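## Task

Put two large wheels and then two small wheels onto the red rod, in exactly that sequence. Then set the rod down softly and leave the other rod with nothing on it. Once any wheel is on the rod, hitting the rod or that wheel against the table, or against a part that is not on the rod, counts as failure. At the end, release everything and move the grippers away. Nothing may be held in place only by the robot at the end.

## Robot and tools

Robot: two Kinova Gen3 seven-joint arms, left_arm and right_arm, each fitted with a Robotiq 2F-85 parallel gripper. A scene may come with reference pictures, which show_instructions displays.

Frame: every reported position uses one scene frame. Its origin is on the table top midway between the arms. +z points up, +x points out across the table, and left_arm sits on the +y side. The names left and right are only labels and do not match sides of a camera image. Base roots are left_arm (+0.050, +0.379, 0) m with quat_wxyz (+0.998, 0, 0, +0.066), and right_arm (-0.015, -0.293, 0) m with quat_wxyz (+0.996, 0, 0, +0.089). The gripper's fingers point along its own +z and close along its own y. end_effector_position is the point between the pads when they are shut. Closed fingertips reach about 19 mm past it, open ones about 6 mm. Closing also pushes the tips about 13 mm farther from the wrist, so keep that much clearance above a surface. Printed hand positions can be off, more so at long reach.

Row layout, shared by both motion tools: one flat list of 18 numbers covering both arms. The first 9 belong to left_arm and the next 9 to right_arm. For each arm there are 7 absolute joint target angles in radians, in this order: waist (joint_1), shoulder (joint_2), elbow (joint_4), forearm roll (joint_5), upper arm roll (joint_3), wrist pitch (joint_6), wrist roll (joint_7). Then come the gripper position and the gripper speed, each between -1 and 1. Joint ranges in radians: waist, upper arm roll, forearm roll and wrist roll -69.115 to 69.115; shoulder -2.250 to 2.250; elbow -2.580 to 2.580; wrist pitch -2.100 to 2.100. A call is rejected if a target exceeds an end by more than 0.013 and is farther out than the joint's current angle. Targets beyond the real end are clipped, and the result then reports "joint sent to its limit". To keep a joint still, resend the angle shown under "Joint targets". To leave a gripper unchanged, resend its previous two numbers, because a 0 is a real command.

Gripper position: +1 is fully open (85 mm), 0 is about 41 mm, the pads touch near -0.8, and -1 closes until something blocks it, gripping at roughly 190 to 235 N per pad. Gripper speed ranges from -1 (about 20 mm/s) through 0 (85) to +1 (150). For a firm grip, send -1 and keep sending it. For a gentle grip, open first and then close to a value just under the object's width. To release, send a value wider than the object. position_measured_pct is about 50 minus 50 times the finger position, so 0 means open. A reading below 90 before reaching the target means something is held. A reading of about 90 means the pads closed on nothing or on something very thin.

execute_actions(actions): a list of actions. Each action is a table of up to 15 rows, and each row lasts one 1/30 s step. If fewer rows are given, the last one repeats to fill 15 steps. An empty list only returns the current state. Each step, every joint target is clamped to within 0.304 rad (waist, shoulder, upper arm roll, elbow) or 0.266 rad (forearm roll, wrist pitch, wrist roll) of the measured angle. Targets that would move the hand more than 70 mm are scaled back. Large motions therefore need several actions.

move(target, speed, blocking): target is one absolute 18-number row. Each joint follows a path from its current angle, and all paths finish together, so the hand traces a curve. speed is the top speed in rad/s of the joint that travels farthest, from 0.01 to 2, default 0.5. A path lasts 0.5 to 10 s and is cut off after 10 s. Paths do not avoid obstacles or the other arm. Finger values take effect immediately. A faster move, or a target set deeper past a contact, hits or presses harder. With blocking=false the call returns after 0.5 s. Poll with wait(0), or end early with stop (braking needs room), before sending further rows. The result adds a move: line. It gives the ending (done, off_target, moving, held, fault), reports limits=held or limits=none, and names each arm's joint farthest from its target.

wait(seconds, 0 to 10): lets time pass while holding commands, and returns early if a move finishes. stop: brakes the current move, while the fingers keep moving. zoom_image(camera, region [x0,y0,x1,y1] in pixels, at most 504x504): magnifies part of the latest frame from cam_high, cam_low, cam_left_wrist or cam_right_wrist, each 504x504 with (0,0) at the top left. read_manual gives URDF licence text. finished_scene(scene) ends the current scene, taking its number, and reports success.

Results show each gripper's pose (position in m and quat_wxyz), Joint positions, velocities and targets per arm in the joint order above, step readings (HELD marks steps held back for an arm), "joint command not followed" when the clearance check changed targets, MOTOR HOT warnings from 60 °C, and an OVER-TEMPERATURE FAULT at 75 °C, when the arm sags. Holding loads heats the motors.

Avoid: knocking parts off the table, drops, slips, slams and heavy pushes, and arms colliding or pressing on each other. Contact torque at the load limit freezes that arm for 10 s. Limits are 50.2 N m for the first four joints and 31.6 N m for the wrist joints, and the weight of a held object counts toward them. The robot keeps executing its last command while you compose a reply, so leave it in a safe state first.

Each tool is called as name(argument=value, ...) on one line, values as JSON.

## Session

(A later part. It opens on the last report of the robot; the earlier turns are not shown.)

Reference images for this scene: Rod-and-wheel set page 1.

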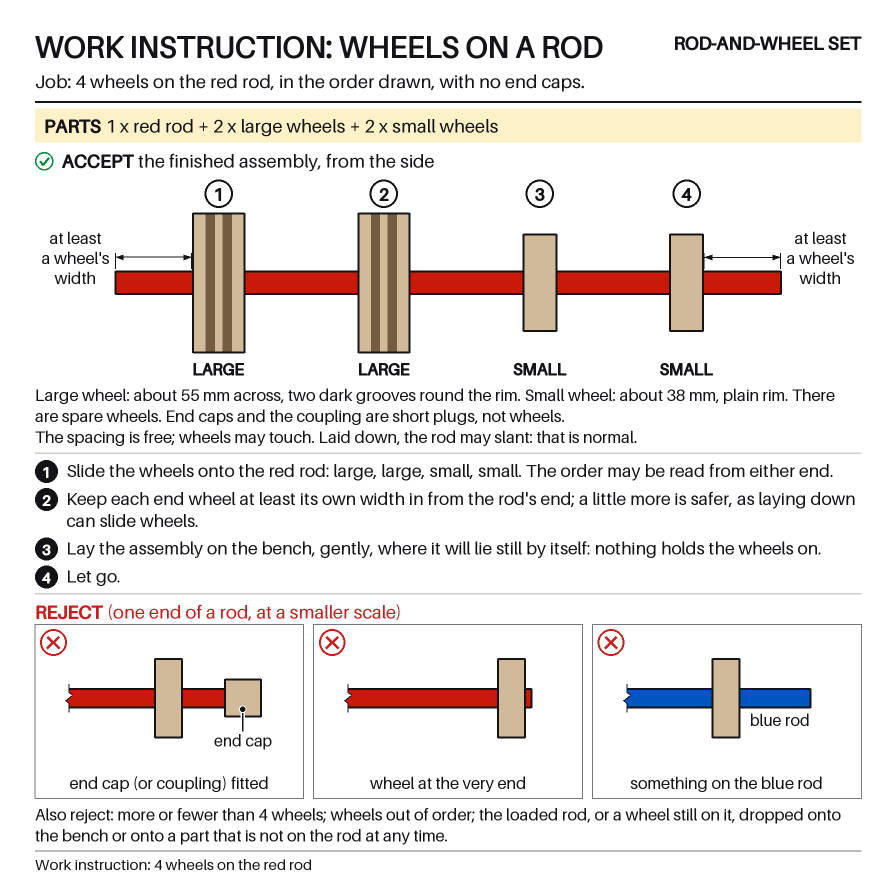

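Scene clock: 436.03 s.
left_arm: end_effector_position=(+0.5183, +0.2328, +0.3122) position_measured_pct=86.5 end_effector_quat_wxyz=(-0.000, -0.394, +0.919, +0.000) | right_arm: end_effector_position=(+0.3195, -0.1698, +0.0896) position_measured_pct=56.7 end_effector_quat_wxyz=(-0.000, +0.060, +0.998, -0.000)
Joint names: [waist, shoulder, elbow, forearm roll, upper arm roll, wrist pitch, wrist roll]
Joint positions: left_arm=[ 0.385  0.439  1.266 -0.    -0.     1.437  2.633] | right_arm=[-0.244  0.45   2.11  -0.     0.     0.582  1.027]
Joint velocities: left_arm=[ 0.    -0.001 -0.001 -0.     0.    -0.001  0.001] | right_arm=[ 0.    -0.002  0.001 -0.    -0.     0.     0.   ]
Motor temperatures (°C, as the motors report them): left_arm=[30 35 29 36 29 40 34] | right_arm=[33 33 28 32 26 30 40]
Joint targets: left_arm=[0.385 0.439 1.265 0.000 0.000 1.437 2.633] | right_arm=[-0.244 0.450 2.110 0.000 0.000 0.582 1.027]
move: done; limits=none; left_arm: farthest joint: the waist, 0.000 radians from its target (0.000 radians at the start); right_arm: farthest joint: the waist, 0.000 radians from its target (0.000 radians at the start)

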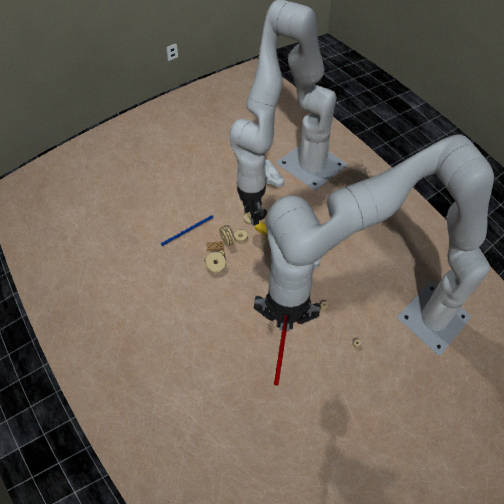

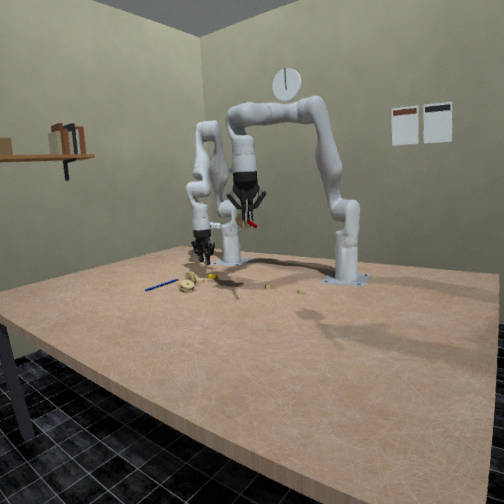

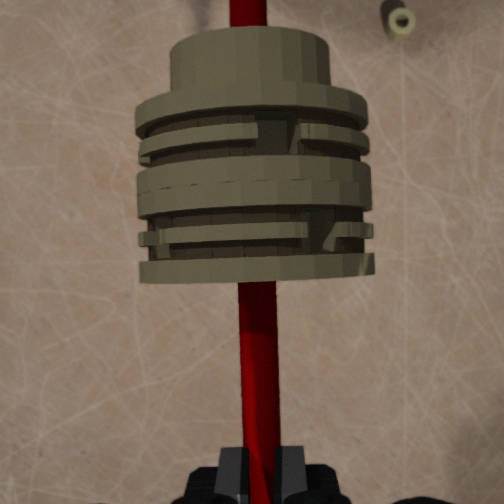

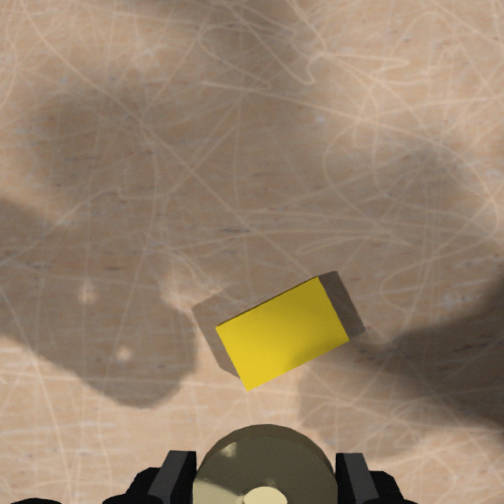

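move(target=[0.3848,0.4390,1.2654,0,0,1.4372,2.6334,-1,-1, -0.2445,0.30,2.0,0,0,0.8416,0.8,-1,-0.5], speed=0.9)

move(target=[0.3848,0.4390,1.2654,0,0,1.4372,2.6334,-1,-1, -0.638,0.6712,2.4600,0,0,-1.5604,0,-1,-0.5], speed=1.2)

move(target=[0.3848,0.4390,1.2654,0,0,1.4372,2.6334,-1,-1, -0.638,0.6722,2.4200,0,0,-1.5214,0,-1,-0.5], speed=0.12)

move(target=[0.3848,0.4390,1.2654,0,0,1.4372,2.6334,-1,-1, -0.638,0.6755,2.3800,0,0,-1.4847,0,-1,-0.5], speed=0.03)

Scene clock: 441.20 s.
left_arm: end_effector_position=(+0.5183, +0.2328, +0.3122) position_measured_pct=86.5 end_effector_quat_wxyz=(-0.000, -0.394, +0.919, +0.000) | right_arm: end_effector_position=(+0.3223, -0.1685, +0.1659) position_measured_pct=56.7 end_effector_quat_wxyz=(-0.000, +0.173, +0.985, -0.000)
Joint names: [waist, shoulder, elbow, forearm roll, upper arm roll, wrist pitch, wrist roll]
Joint positions: left_arm=[ 0.385  0.439  1.266 -0.    -0.     1.437  2.633] | right_arm=[-0.244  0.3    2.    -0.     0.     0.842  0.8  ]
Joint velocities: left_arm=[-0.    -0.    -0.    -0.001 -0.    -0.    -0.   ] | right_arm=[ 0.    -0.003  0.     0.001 -0.     0.     0.   ]
Motor temperatures (°C, as the motors report them): left_arm=[30 35 29 36 29 40 34] | right_arm=[33 33 28 32 26 30 40]
Joint targets: left_arm=[0.385 0.439 1.265 0.000 0.000 1.437 2.633] | right_arm=[-0.244 0.300 2.000 0.000 0.000 0.842 0.800]
move: done; limits=none; left_arm: farthest joint: the waist, 0.000 radians from its target (0.000 radians at the start); right_arm: farthest joint: the waist, 0.000 radians from its target (0.000 radians at the start)

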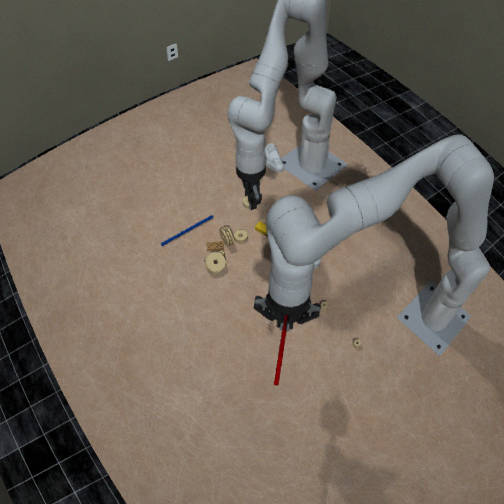

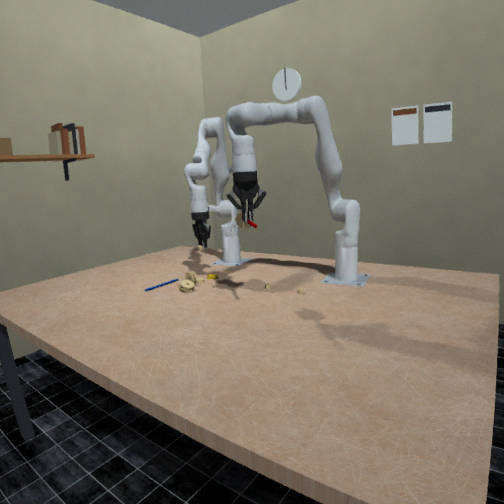

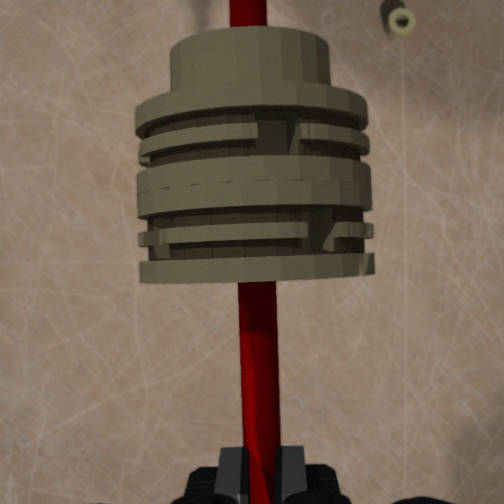

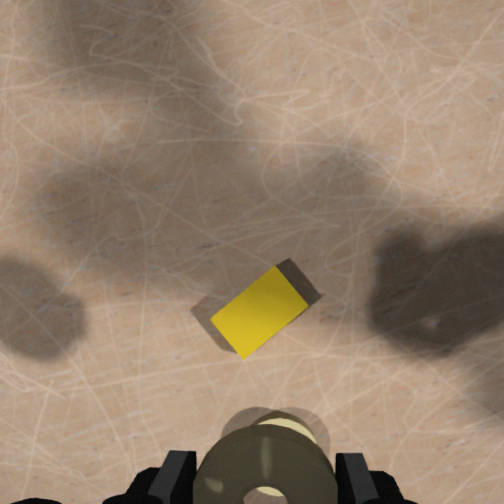

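Scene clock: 443.80 s.
left_arm: end_effector_position=(+0.5183, +0.2328, +0.3122) position_measured_pct=86.5 end_effector_quat_wxyz=(-0.000, -0.394, +0.919, +0.000) | right_arm: end_effector_position=(+0.3977, +0.1097, +0.3001) position_measured_pct=56.7 end_effector_quat_wxyz=(+0.260, +0.260, +0.657, +0.658)
Joint names: [waist, shoulder, elbow, forearm roll, upper arm roll, wrist pitch, wrist roll]
Joint positions: left_arm=[ 0.385  0.439  1.266 -0.    -0.     1.437  2.633] | right_arm=[-0.638  0.671  2.46   0.    -0.    -1.56   0.   ]
Joint velocities: left_arm=[-0.001 -0.001 -0.     0.     0.     0.001  0.   ] | right_arm=[-0.002  0.003  0.001  0.    -0.    -0.    -0.   ]
Motor temperatures (°C, as the motors report them): left_arm=[30 35 29 36 29 40 34] | right_arm=[33 33 28 32 26 30 40]
Joint targets: left_arm=[0.385 0.439 1.265 0.000 0.000 1.437 2.633] | right_arm=[-0.638 0.671 2.460 0.000 0.000 -1.560 -0.000]
move: done; limits=none; left_arm: farthest joint: the waist, 0.000 radians from its target (0.000 radians at the start); right_arm: farthest joint: the waist, 0.000 radians from its target (0.394 radians at the start)

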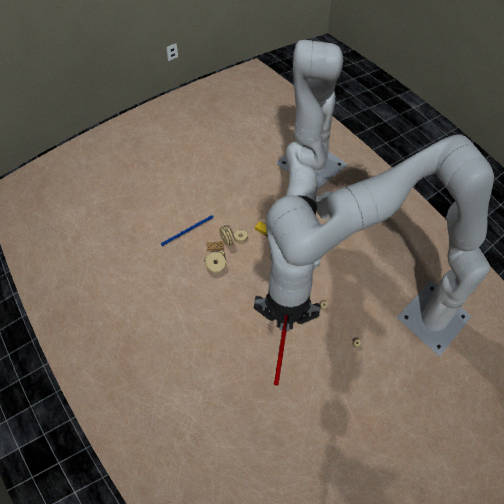

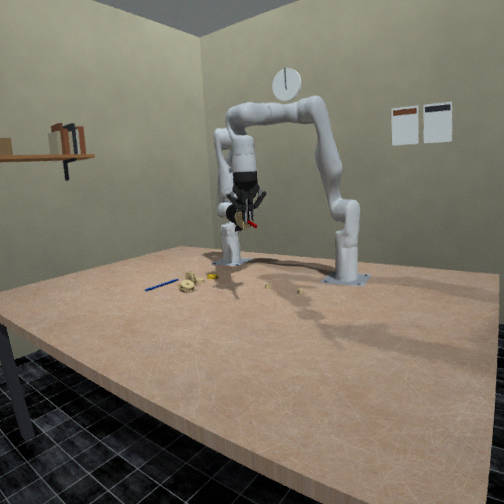

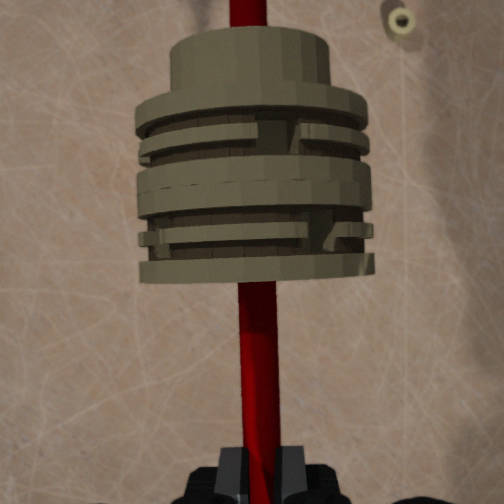

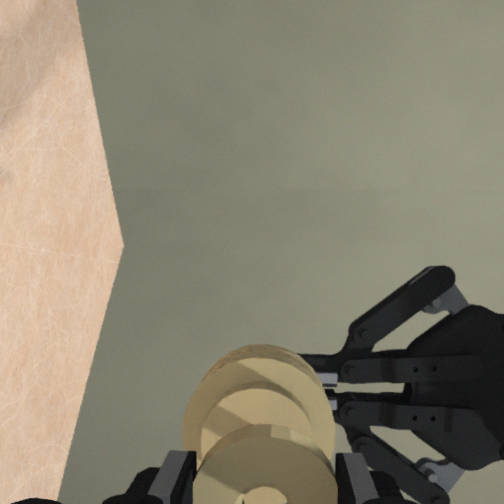

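Scene clock: 444.57 s.
left_arm: end_effector_position=(+0.5183, +0.2328, +0.3122) position_measured_pct=86.5 end_effector_quat_wxyz=(-0.000, -0.394, +0.919, +0.000) | right_arm: end_effector_position=(+0.4062, +0.1190, +0.3001) position_measured_pct=56.7 end_effector_quat_wxyz=(+0.260, +0.260, +0.657, +0.657)
Joint names: [waist, shoulder, elbow, forearm roll, upper arm roll, wrist pitch, wrist roll]
Joint positions: left_arm=[ 0.385  0.439  1.266 -0.    -0.     1.437  2.633] | right_arm=[-0.638  0.672  2.42  -0.    -0.    -1.521 -0.   ]
Joint velocities: left_arm=[ 0.001  0.001 -0.    -0.001 -0.    -0.001 -0.001] | right_arm=[ 0. -0.  0. -0.  0.  0.  0.]
Motor temperatures (°C, as the motors report them): left_arm=[30 35 29 36 29 40 34] | right_arm=[33 33 28 32 26 30 40]
Joint targets: left_arm=[0.385 0.439 1.265 0.000 0.000 1.437 2.633] | right_arm=[-0.638 0.672 2.420 0.000 0.000 -1.521 0.000]
move: done; limits=none; left_arm: farthest joint: the waist, 0.000 radians from its target (0.000 radians at the start); right_arm: farthest joint: the waist, 0.000 radians from its target (0.000 radians at the start)

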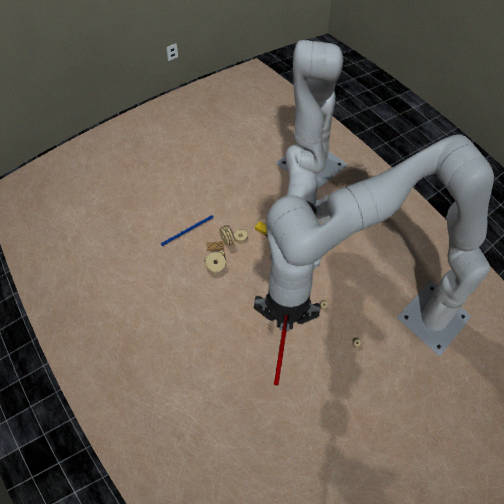

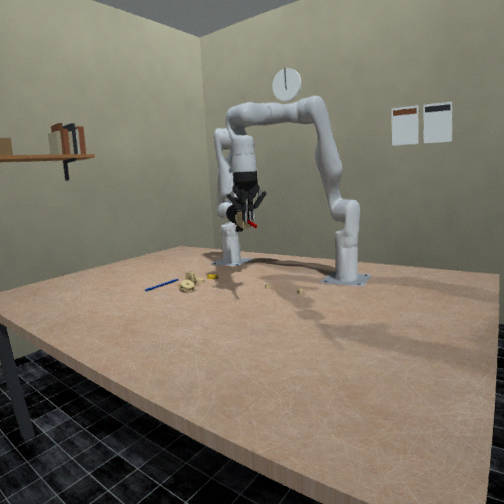

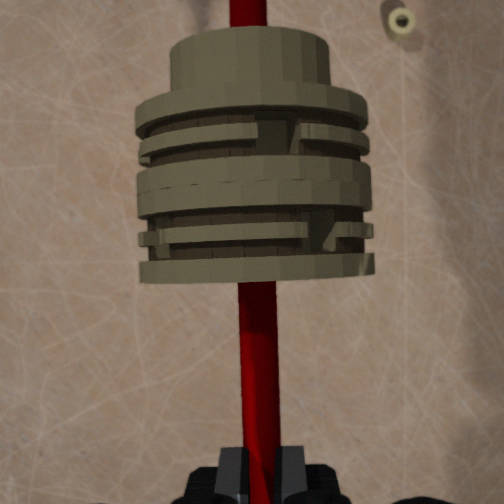

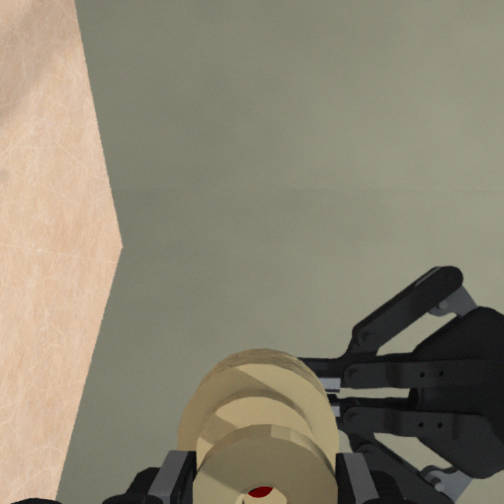

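Scene clock: 446.13 s.
left_arm: end_effector_position=(+0.5184, +0.2328, +0.3124) position_measured_pct=86.5 end_effector_quat_wxyz=(-0.000, -0.394, +0.919, +0.000) | right_arm: end_effector_position=(+0.4147, +0.1283, +0.2997) position_measured_pct=56.7 end_effector_quat_wxyz=(+0.260, +0.260, +0.658, +0.657)
Joint names: [waist, shoulder, elbow, forearm roll, upper arm roll, wrist pitch, wrist roll]
Joint positions: left_arm=[ 0.385  0.439  1.265 -0.    -0.     1.437  2.633] | right_arm=[-0.638  0.676  2.38   0.    -0.    -1.485 -0.   ]
Joint velocities: left_arm=[-0.     0.    -0.    -0.002 -0.    -0.    -0.   ] | right_arm=[-0.     0.     0.001  0.     0.     0.001 -0.   ]
Motor temperatures (°C, as the motors report them): left_arm=[30 35 29 36 29 40 34] | right_arm=[33 33 28 32 26 30 40]
Joint targets: left_arm=[0.385 0.439 1.265 0.000 0.000 1.437 2.633] | right_arm=[-0.638 0.676 2.380 0.000 0.000 -1.485 0.000]
move: done; limits=none; left_arm: farthest joint: the waist, 0.000 radians from its target (0.000 radians at the start); right_arm: farthest joint: the waist, 0.000 radians from its target (0.000 radians at the start)

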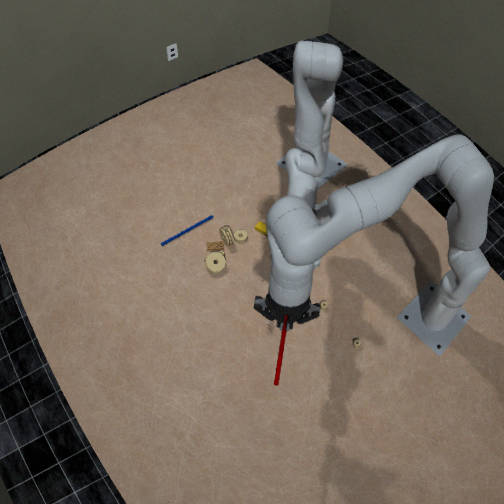

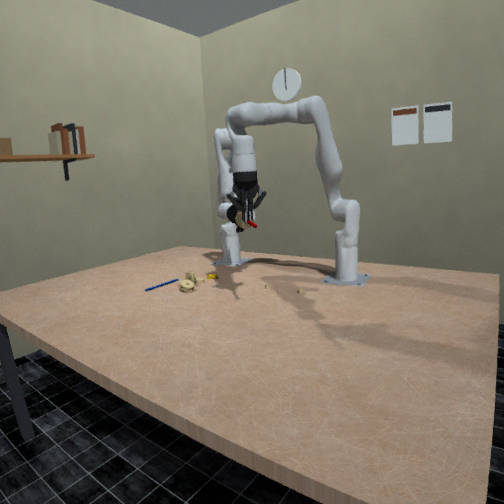

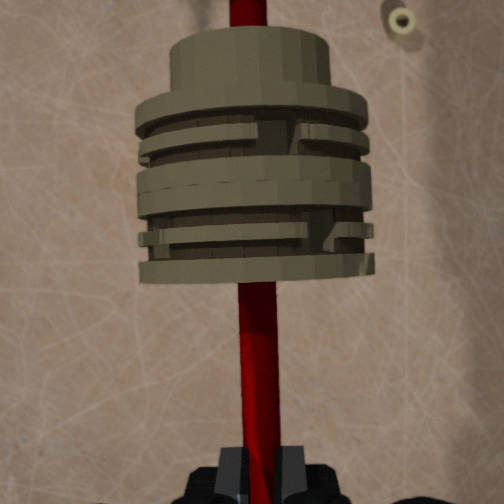

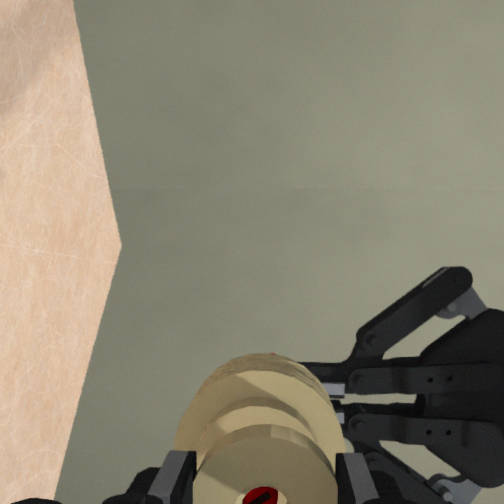

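execute_actions(actions=[])

Scene clock: 454.27 s.
left_arm: end_effector_position=(+0.5184, +0.2328, +0.3124) position_measured_pct=86.5 end_effector_quat_wxyz=(-0.000, -0.394, +0.919, +0.000) | right_arm: end_effector_position=(+0.4147, +0.1283, +0.2997) position_measured_pct=56.7 end_effector_quat_wxyz=(+0.260, +0.260, +0.658, +0.657)
Joint names: [waist, shoulder, elbow, forearm roll, upper arm roll, wrist pitch, wrist roll]
Joint positions: left_arm=[ 0.385  0.439  1.265 -0.    -0.     1.437  2.633] | right_arm=[-0.638  0.676  2.38   0.    -0.    -1.484 -0.   ]
Joint velocities: left_arm=[-0.    -0.    -0.    -0.001  0.    -0.001  0.   ] | right_arm=[-0.  0. -0. -0.  0. -0.  0.]
Motor temperatures (°C, as the motors report them): left_arm=[30 35 29 36 29 40 34] | right_arm=[33 33 28 32 26 30 40]
Joint targets: left_arm=[0.385 0.439 1.265 0.000 0.000 1.437 2.633] | right_arm=[-0.638 0.676 2.380 0.000 0.000 -1.485 0.000]

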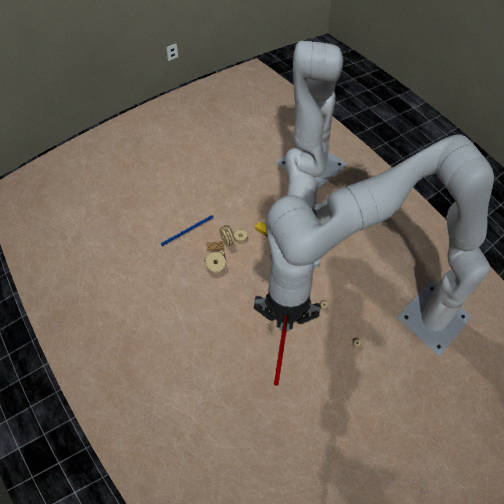

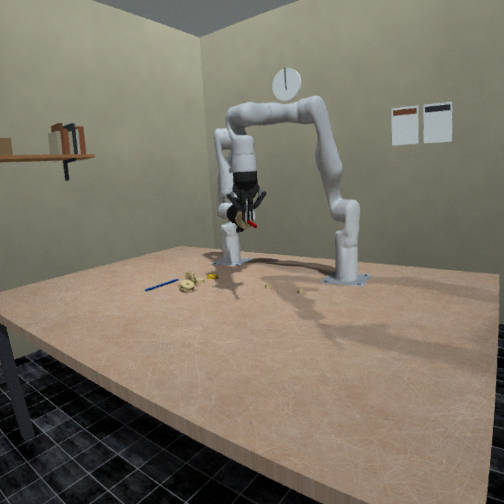

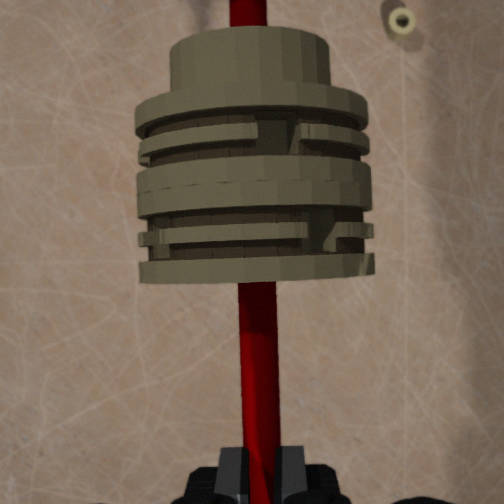

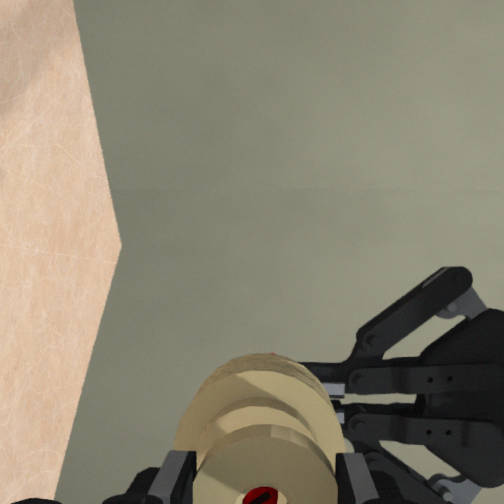

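move(target=[0.3848,0.4390,1.2654,0,0,1.4372,2.6334,-1,-1,-0.638,0.6907,2.2630,0,0,-1.3829,0,-1,-0.5], speed=0.06)

Scene clock: 458.30 s.
left_arm: end_effector_position=(+0.5184, +0.2330, +0.3124) position_measured_pct=86.5 end_effector_quat_wxyz=(+0.000, -0.394, +0.919, +0.000) | right_arm: end_effector_position=(+0.4398, +0.1549, +0.2999) position_measured_pct=56.7 end_effector_quat_wxyz=(+0.260, +0.260, +0.658, +0.657)
Joint names: [waist, shoulder, elbow, forearm roll, upper arm roll, wrist pitch, wrist roll]
Joint positions: left_arm=[ 0.385  0.439  1.265 -0.    -0.     1.437  2.633] | right_arm=[-0.638  0.691  2.263  0.    -0.    -1.383 -0.   ]
Joint velocities: left_arm=[-0.     0.001  0.    -0.001 -0.    -0.    -0.   ] | right_arm=[0. 0. 0. 0. 0. 0. 0.]
Motor temperatures (°C, as the motors report them): left_arm=[30 35 29 36 29 40 34] | right_arm=[33 33 28 32 26 30 40]
Joint targets: left_arm=[0.385 0.439 1.265 0.000 0.000 1.437 2.633] | right_arm=[-0.638 0.691 2.263 0.000 0.000 -1.383 0.000]
move: done; limits=none; left_arm: farthest joint: the waist, 0.000 radians from its target (0.000 radians at the start); right_arm: farthest joint: the waist, 0.000 radians from its target (0.000 radians at the start)

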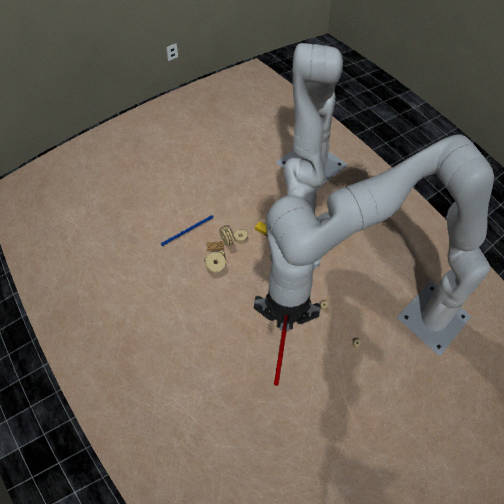

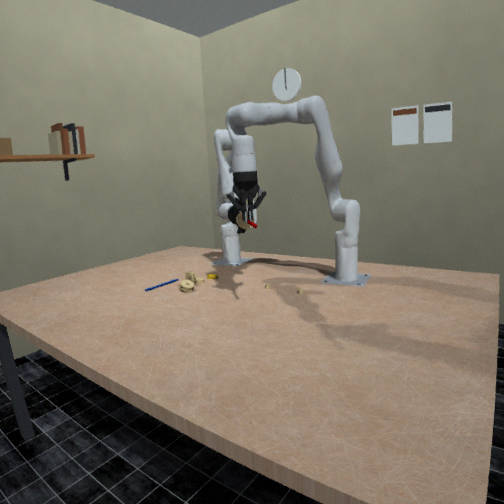

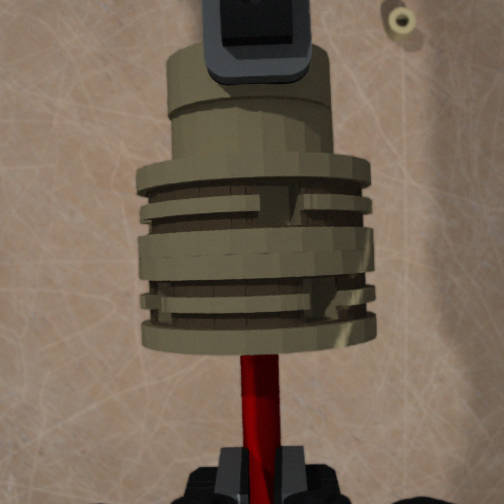

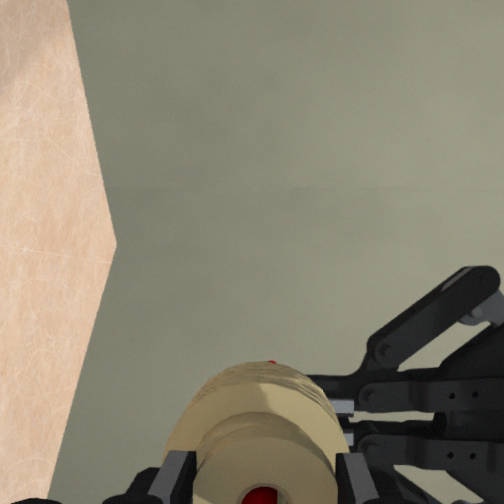

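move(target=[0.3848,0.4390,1.2654,0,0,1.4372,2.6334,-1,-1,-0.638,0.6941,2.2364,0,0,-1.3597,0,-1,-0.5], speed=0.06)

move(target=[0.3848,0.4390,1.2654,0,0,1.4372,2.6334,-1,-1,-0.638,0.6941,2.2364,0,0,-1.3597,0,0.5,0])

move(target=[0.3848,0.4390,1.2654,0,0,1.4372,2.6334,-1,-1,-0.638,0.6712,2.4916,0,0,-1.592,0,0.5,0], speed=0.4)

Scene clock: 466.23 s.
left_arm: end_effector_position=(+0.5185, +0.2330, +0.3125) position_measured_pct=86.5 end_effector_quat_wxyz=(+0.000, -0.394, +0.919, +0.000) | right_arm: end_effector_position=(+0.4454, +0.1609, +0.3002) position_measured_pct=56.7 end_effector_quat_wxyz=(+0.260, +0.260, +0.658, +0.657)
Joint names: [waist, shoulder, elbow, forearm roll, upper arm roll, wrist pitch, wrist roll]
Joint positions: left_arm=[ 0.385  0.439  1.265 -0.    -0.     1.437  2.633] | right_arm=[-0.638  0.695  2.237  0.    -0.    -1.359 -0.   ]
Joint velocities: left_arm=[ 0.001  0.001 -0.    -0.001  0.     0.    -0.001] | right_arm=[-0.  0. -0.  0.  0.  0. -0.]
Motor temperatures (°C, as the motors report them): left_arm=[30 35 29 36 29 40 34] | right_arm=[33 33 28 32 26 30 40]
Joint targets: left_arm=[0.385 0.439 1.265 0.000 0.000 1.437 2.633] | right_arm=[-0.638 0.694 2.236 0.000 0.000 -1.360 0.000]
move: done; limits=none; left_arm: farthest joint: the waist, 0.000 radians from its target (0.000 radians at the start); right_arm: farthest joint: the waist, 0.000 radians from its target (0.000 radians at the start)

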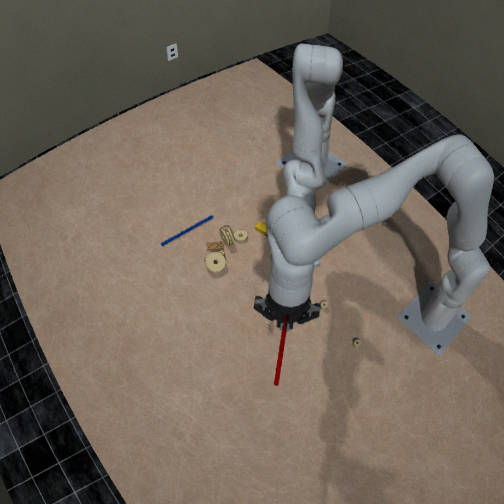

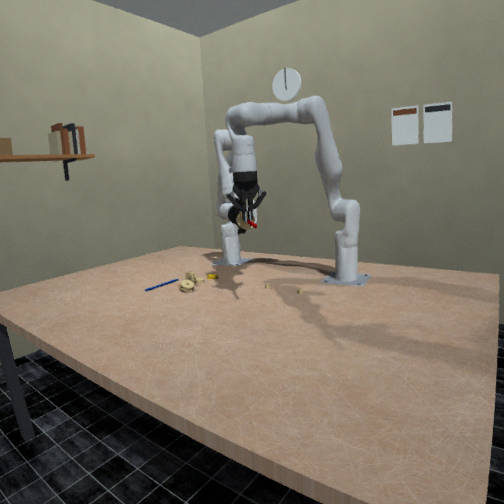

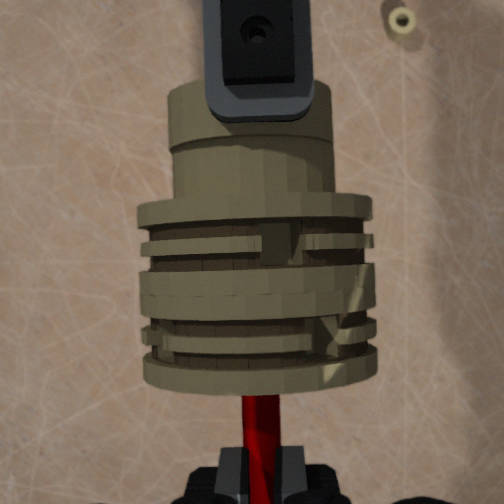

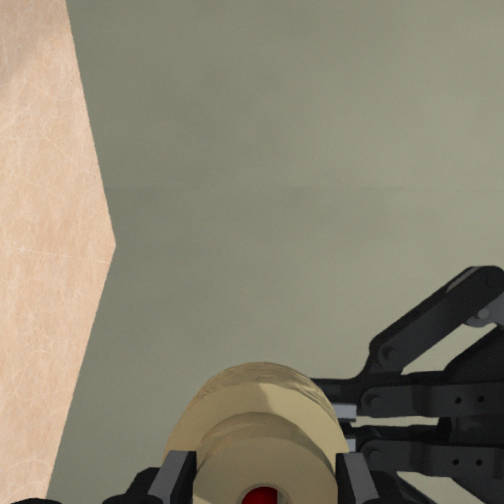

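Scene clock: 466.97 s.
left_arm: end_effector_position=(+0.5183, +0.2328, +0.3122) position_measured_pct=86.5 end_effector_quat_wxyz=(-0.000, -0.394, +0.919, +0.000) | right_arm: end_effector_position=(+0.4456, +0.1609, +0.3008) position_measured_pct=25.0 end_effector_quat_wxyz=(+0.260, +0.260, +0.657, +0.657)
Joint names: [waist, shoulder, elbow, forearm roll, upper arm roll, wrist pitch, wrist roll]
Joint positions: left_arm=[ 0.385  0.439  1.266 -0.    -0.     1.437  2.633] | right_arm=[-0.638  0.694  2.236 -0.     0.    -1.36  -0.   ]
Joint velocities: left_arm=[-0.     0.    -0.    -0.002 -0.     0.    -0.001] | right_arm=[ 0. -0. -0.  0. -0. -0.  0.]
Motor temperatures (°C, as the motors report them): left_arm=[30 35 29 36 29 40 34] | right_arm=[33 33 28 32 26 30 40]
Joint targets: left_arm=[0.385 0.439 1.265 0.000 0.000 1.437 2.633] | right_arm=[-0.638 0.694 2.236 0.000 0.000 -1.360 0.000]
move: done; limits=none; left_arm: farthest joint: the waist, 0.000 radians from its target (0.000 radians at the start); right_arm: farthest joint: the waist, 0.000 radians from its target (0.000 radians at the start)

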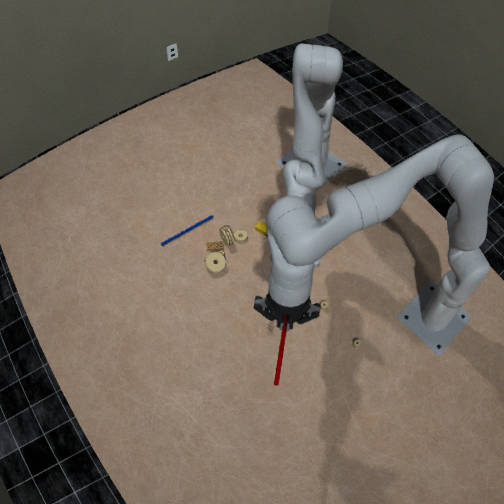

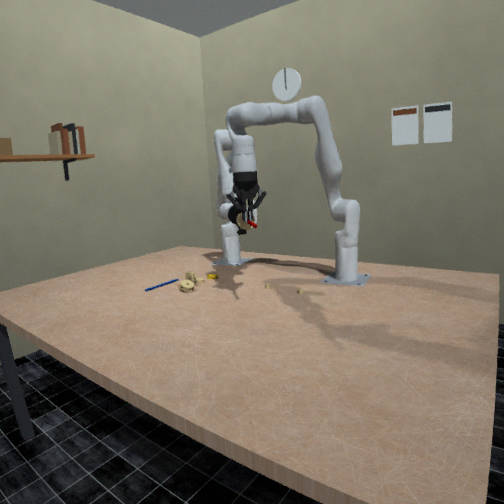

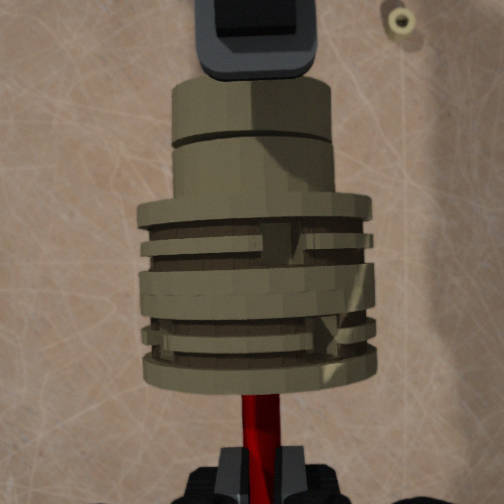

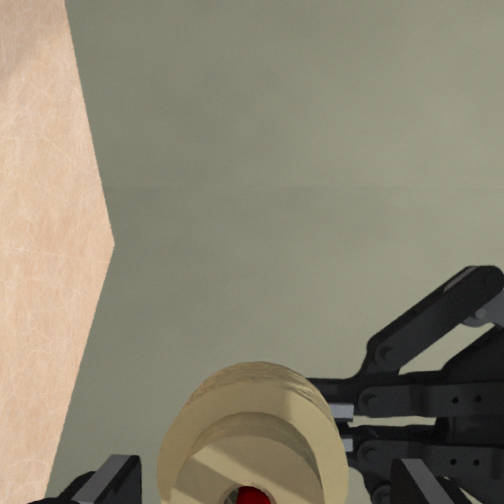

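Scene clock: 468.03 s.
left_arm: end_effector_position=(+0.5183, +0.2328, +0.3122) position_measured_pct=86.5 end_effector_quat_wxyz=(-0.000, -0.394, +0.919, +0.000) | right_arm: end_effector_position=(+0.3908, +0.1026, +0.3000) position_measured_pct=25.0 end_effector_quat_wxyz=(+0.260, +0.260, +0.657, +0.657)
Joint names: [waist, shoulder, elbow, forearm roll, upper arm roll, wrist pitch, wrist roll]
Joint positions: left_arm=[ 0.385  0.439  1.266 -0.    -0.     1.437  2.633] | right_arm=[-0.638  0.671  2.492  0.    -0.    -1.592  0.   ]
Joint velocities: left_arm=[ 0.001  0.    -0.    -0.001 -0.     0.001 -0.   ] | right_arm=[-0.    -0.     0.001  0.    -0.    -0.    -0.   ]
Motor temperatures (°C, as the motors report them): left_arm=[30 35 29 36 29 40 34] | right_arm=[33 33 28 32 26 30 40]
Joint targets: left_arm=[0.385 0.439 1.265 0.000 0.000 1.437 2.633] | right_arm=[-0.638 0.671 2.492 0.000 0.000 -1.592 0.000]
move: done; limits=none; left_arm: farthest joint: the waist, 0.000 radians from its target (0.000 radians at the start); right_arm: farthest joint: the waist, 0.000 radians from its target (0.000 radians at the start)

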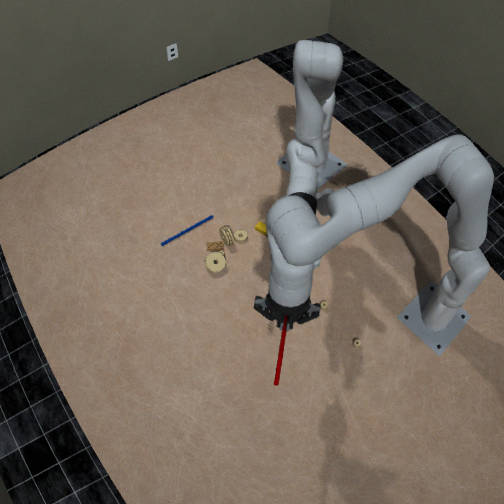

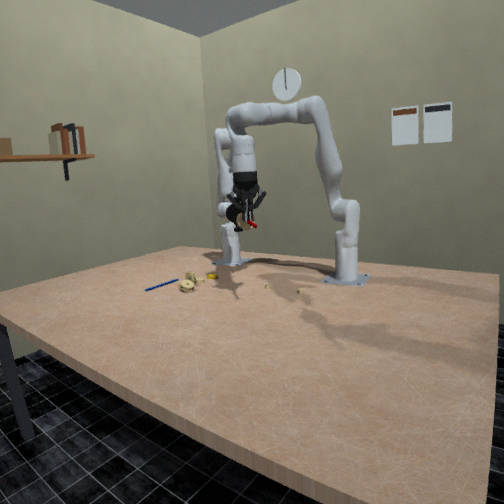

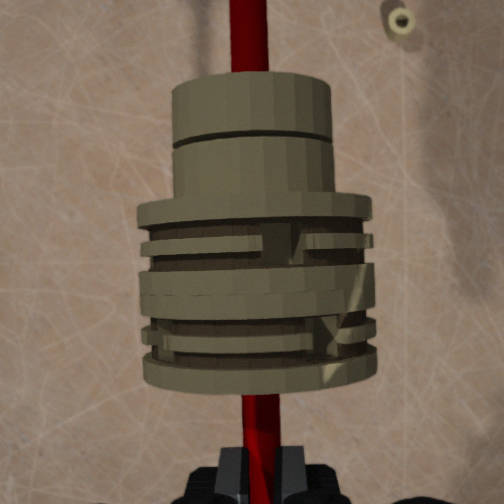

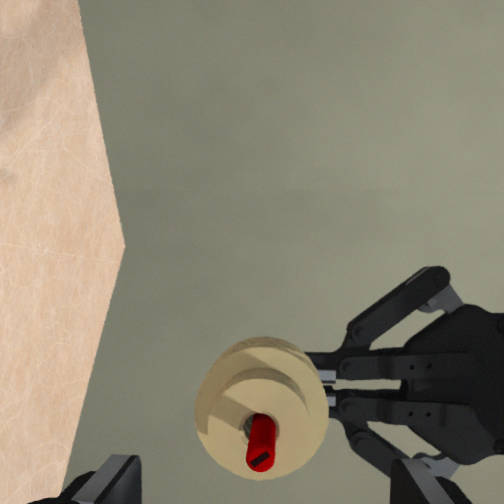

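move(target=[0.3848,0.6202,1.6234,0,0,0.8980,2.6334,-1,-1,0.2,0.4,2.4,0,0,-0.8,0,0.5,0], speed=0.4)

move(target=[0.3848,0.7175,1.6764,0,0,0.7477,2.6334,-1,-1,0.2,0.4,2.4,0,0,-0.8,0,0.5,0], speed=0.1)

Scene clock: 477.07 s.
left_arm: end_effector_position=(+0.5182, +0.2328, +0.1197) position_measured_pct=86.5 end_effector_quat_wxyz=(-0.000, -0.394, +0.919, +0.000) | right_arm: end_effector_position=(+0.5366, -0.3296, +0.2466) position_measured_pct=25.0 end_effector_quat_wxyz=(+0.386, +0.601, +0.589, +0.378)
Joint names: [waist, shoulder, elbow, forearm roll, upper arm roll, wrist pitch, wrist roll]
Joint positions: left_arm=[ 0.385  0.621  1.624 -0.    -0.     0.898  2.633] | right_arm=[ 0.2  0.4  2.4 -0.   0.  -0.8 -0. ]
Joint velocities: left_arm=[-0.     0.001  0.     0.     0.    -0.    -0.001] | right_arm=[ 0.003 -0.001 -0.     0.    -0.    -0.    -0.   ]
Motor temperatures (°C, as the motors report them): left_arm=[30 35 29 36 29 40 34] | right_arm=[33 33 28 32 26 30 40]
Joint targets: left_arm=[0.385 0.620 1.623 0.000 0.000 0.898 2.633] | right_arm=[0.200 0.400 2.400 0.000 0.000 -0.800 0.000]
move: done; limits=none; left_arm: farthest joint: the waist, 0.000 radians from its target (0.000 radians at the start); right_arm: farthest joint: the waist, 0.000 radians from its target (0.838 radians at the start)

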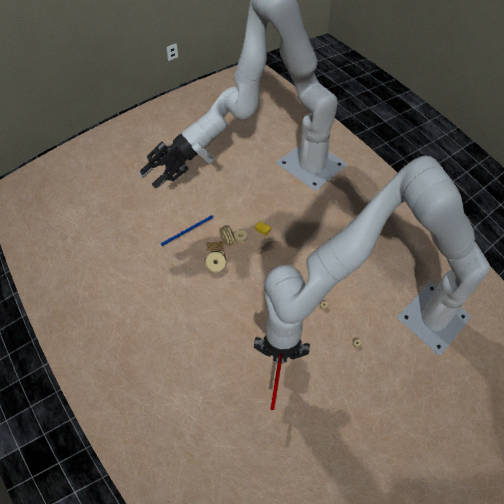

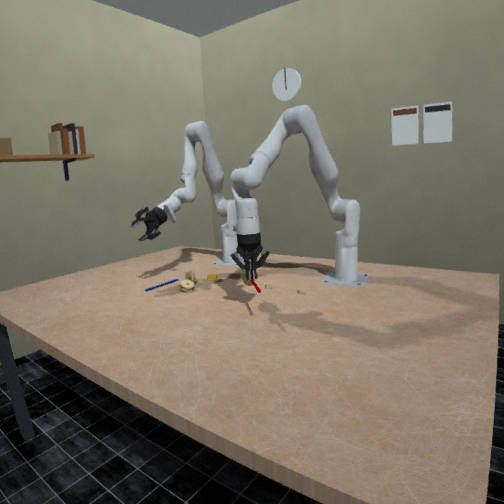

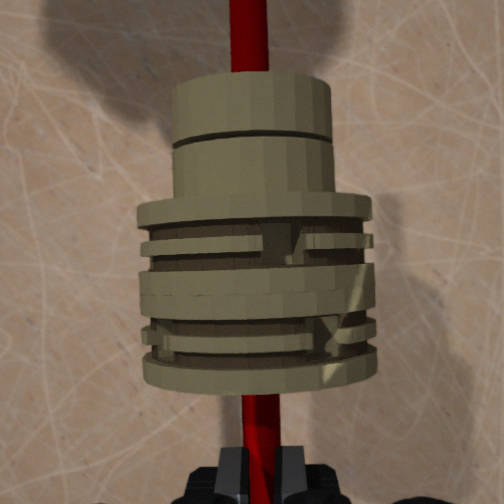

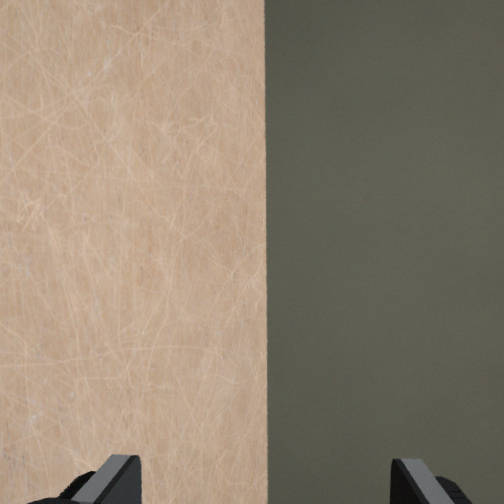

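Scene clock: 478.87 s.
left_arm: end_effector_position=(+0.5182, +0.2328, +0.0598) position_measured_pct=86.5 end_effector_quat_wxyz=(-0.000, -0.394, +0.919, +0.000) | right_arm: end_effector_position=(+0.5366, -0.3298, +0.2466) position_measured_pct=25.0 end_effector_quat_wxyz=(+0.386, +0.601, +0.589, +0.378)
Joint names: [waist, shoulder, elbow, forearm roll, upper arm roll, wrist pitch, wrist roll]
Joint positions: left_arm=[ 0.385  0.718  1.677 -0.    -0.     0.748  2.633] | right_arm=[ 0.2  0.4  2.4 -0.   0.  -0.8 -0. ]
Joint velocities: left_arm=[ 0.001  0.002  0.    -0.     0.     0.     0.   ] | right_arm=[-0.     0.     0.001  0.    -0.     0.    -0.   ]
Motor temperatures (°C, as the motors report them): left_arm=[30 35 29 36 29 40 34] | right_arm=[33 33 28 32 26 30 40]
Joint targets: left_arm=[0.385 0.717 1.676 0.000 0.000 0.748 2.633] | right_arm=[0.200 0.400 2.400 0.000 0.000 -0.800 0.000]
move: done; limits=none; left_arm: farthest joint: the waist, 0.000 radians from its target (0.000 radians at the start); right_arm: farthest joint: the waist, 0.000 radians from its target (0.000 radians at the start)

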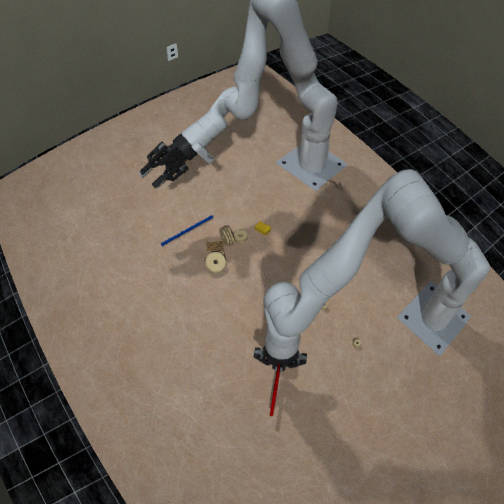

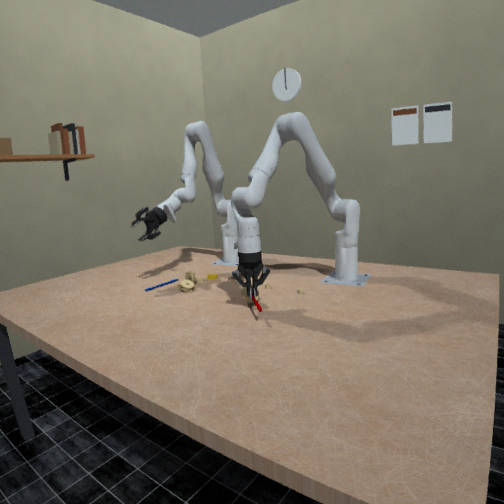

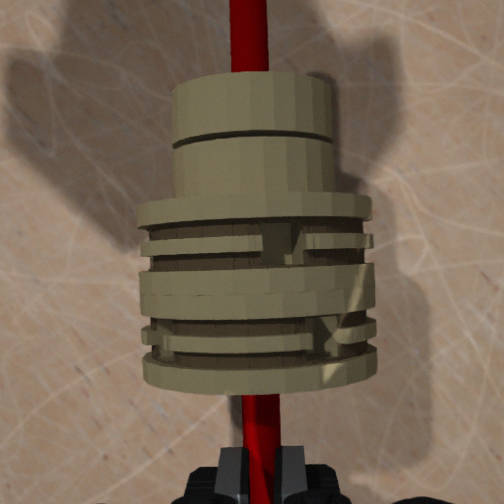

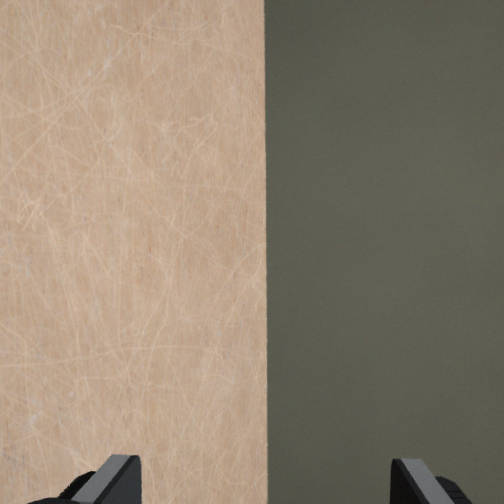

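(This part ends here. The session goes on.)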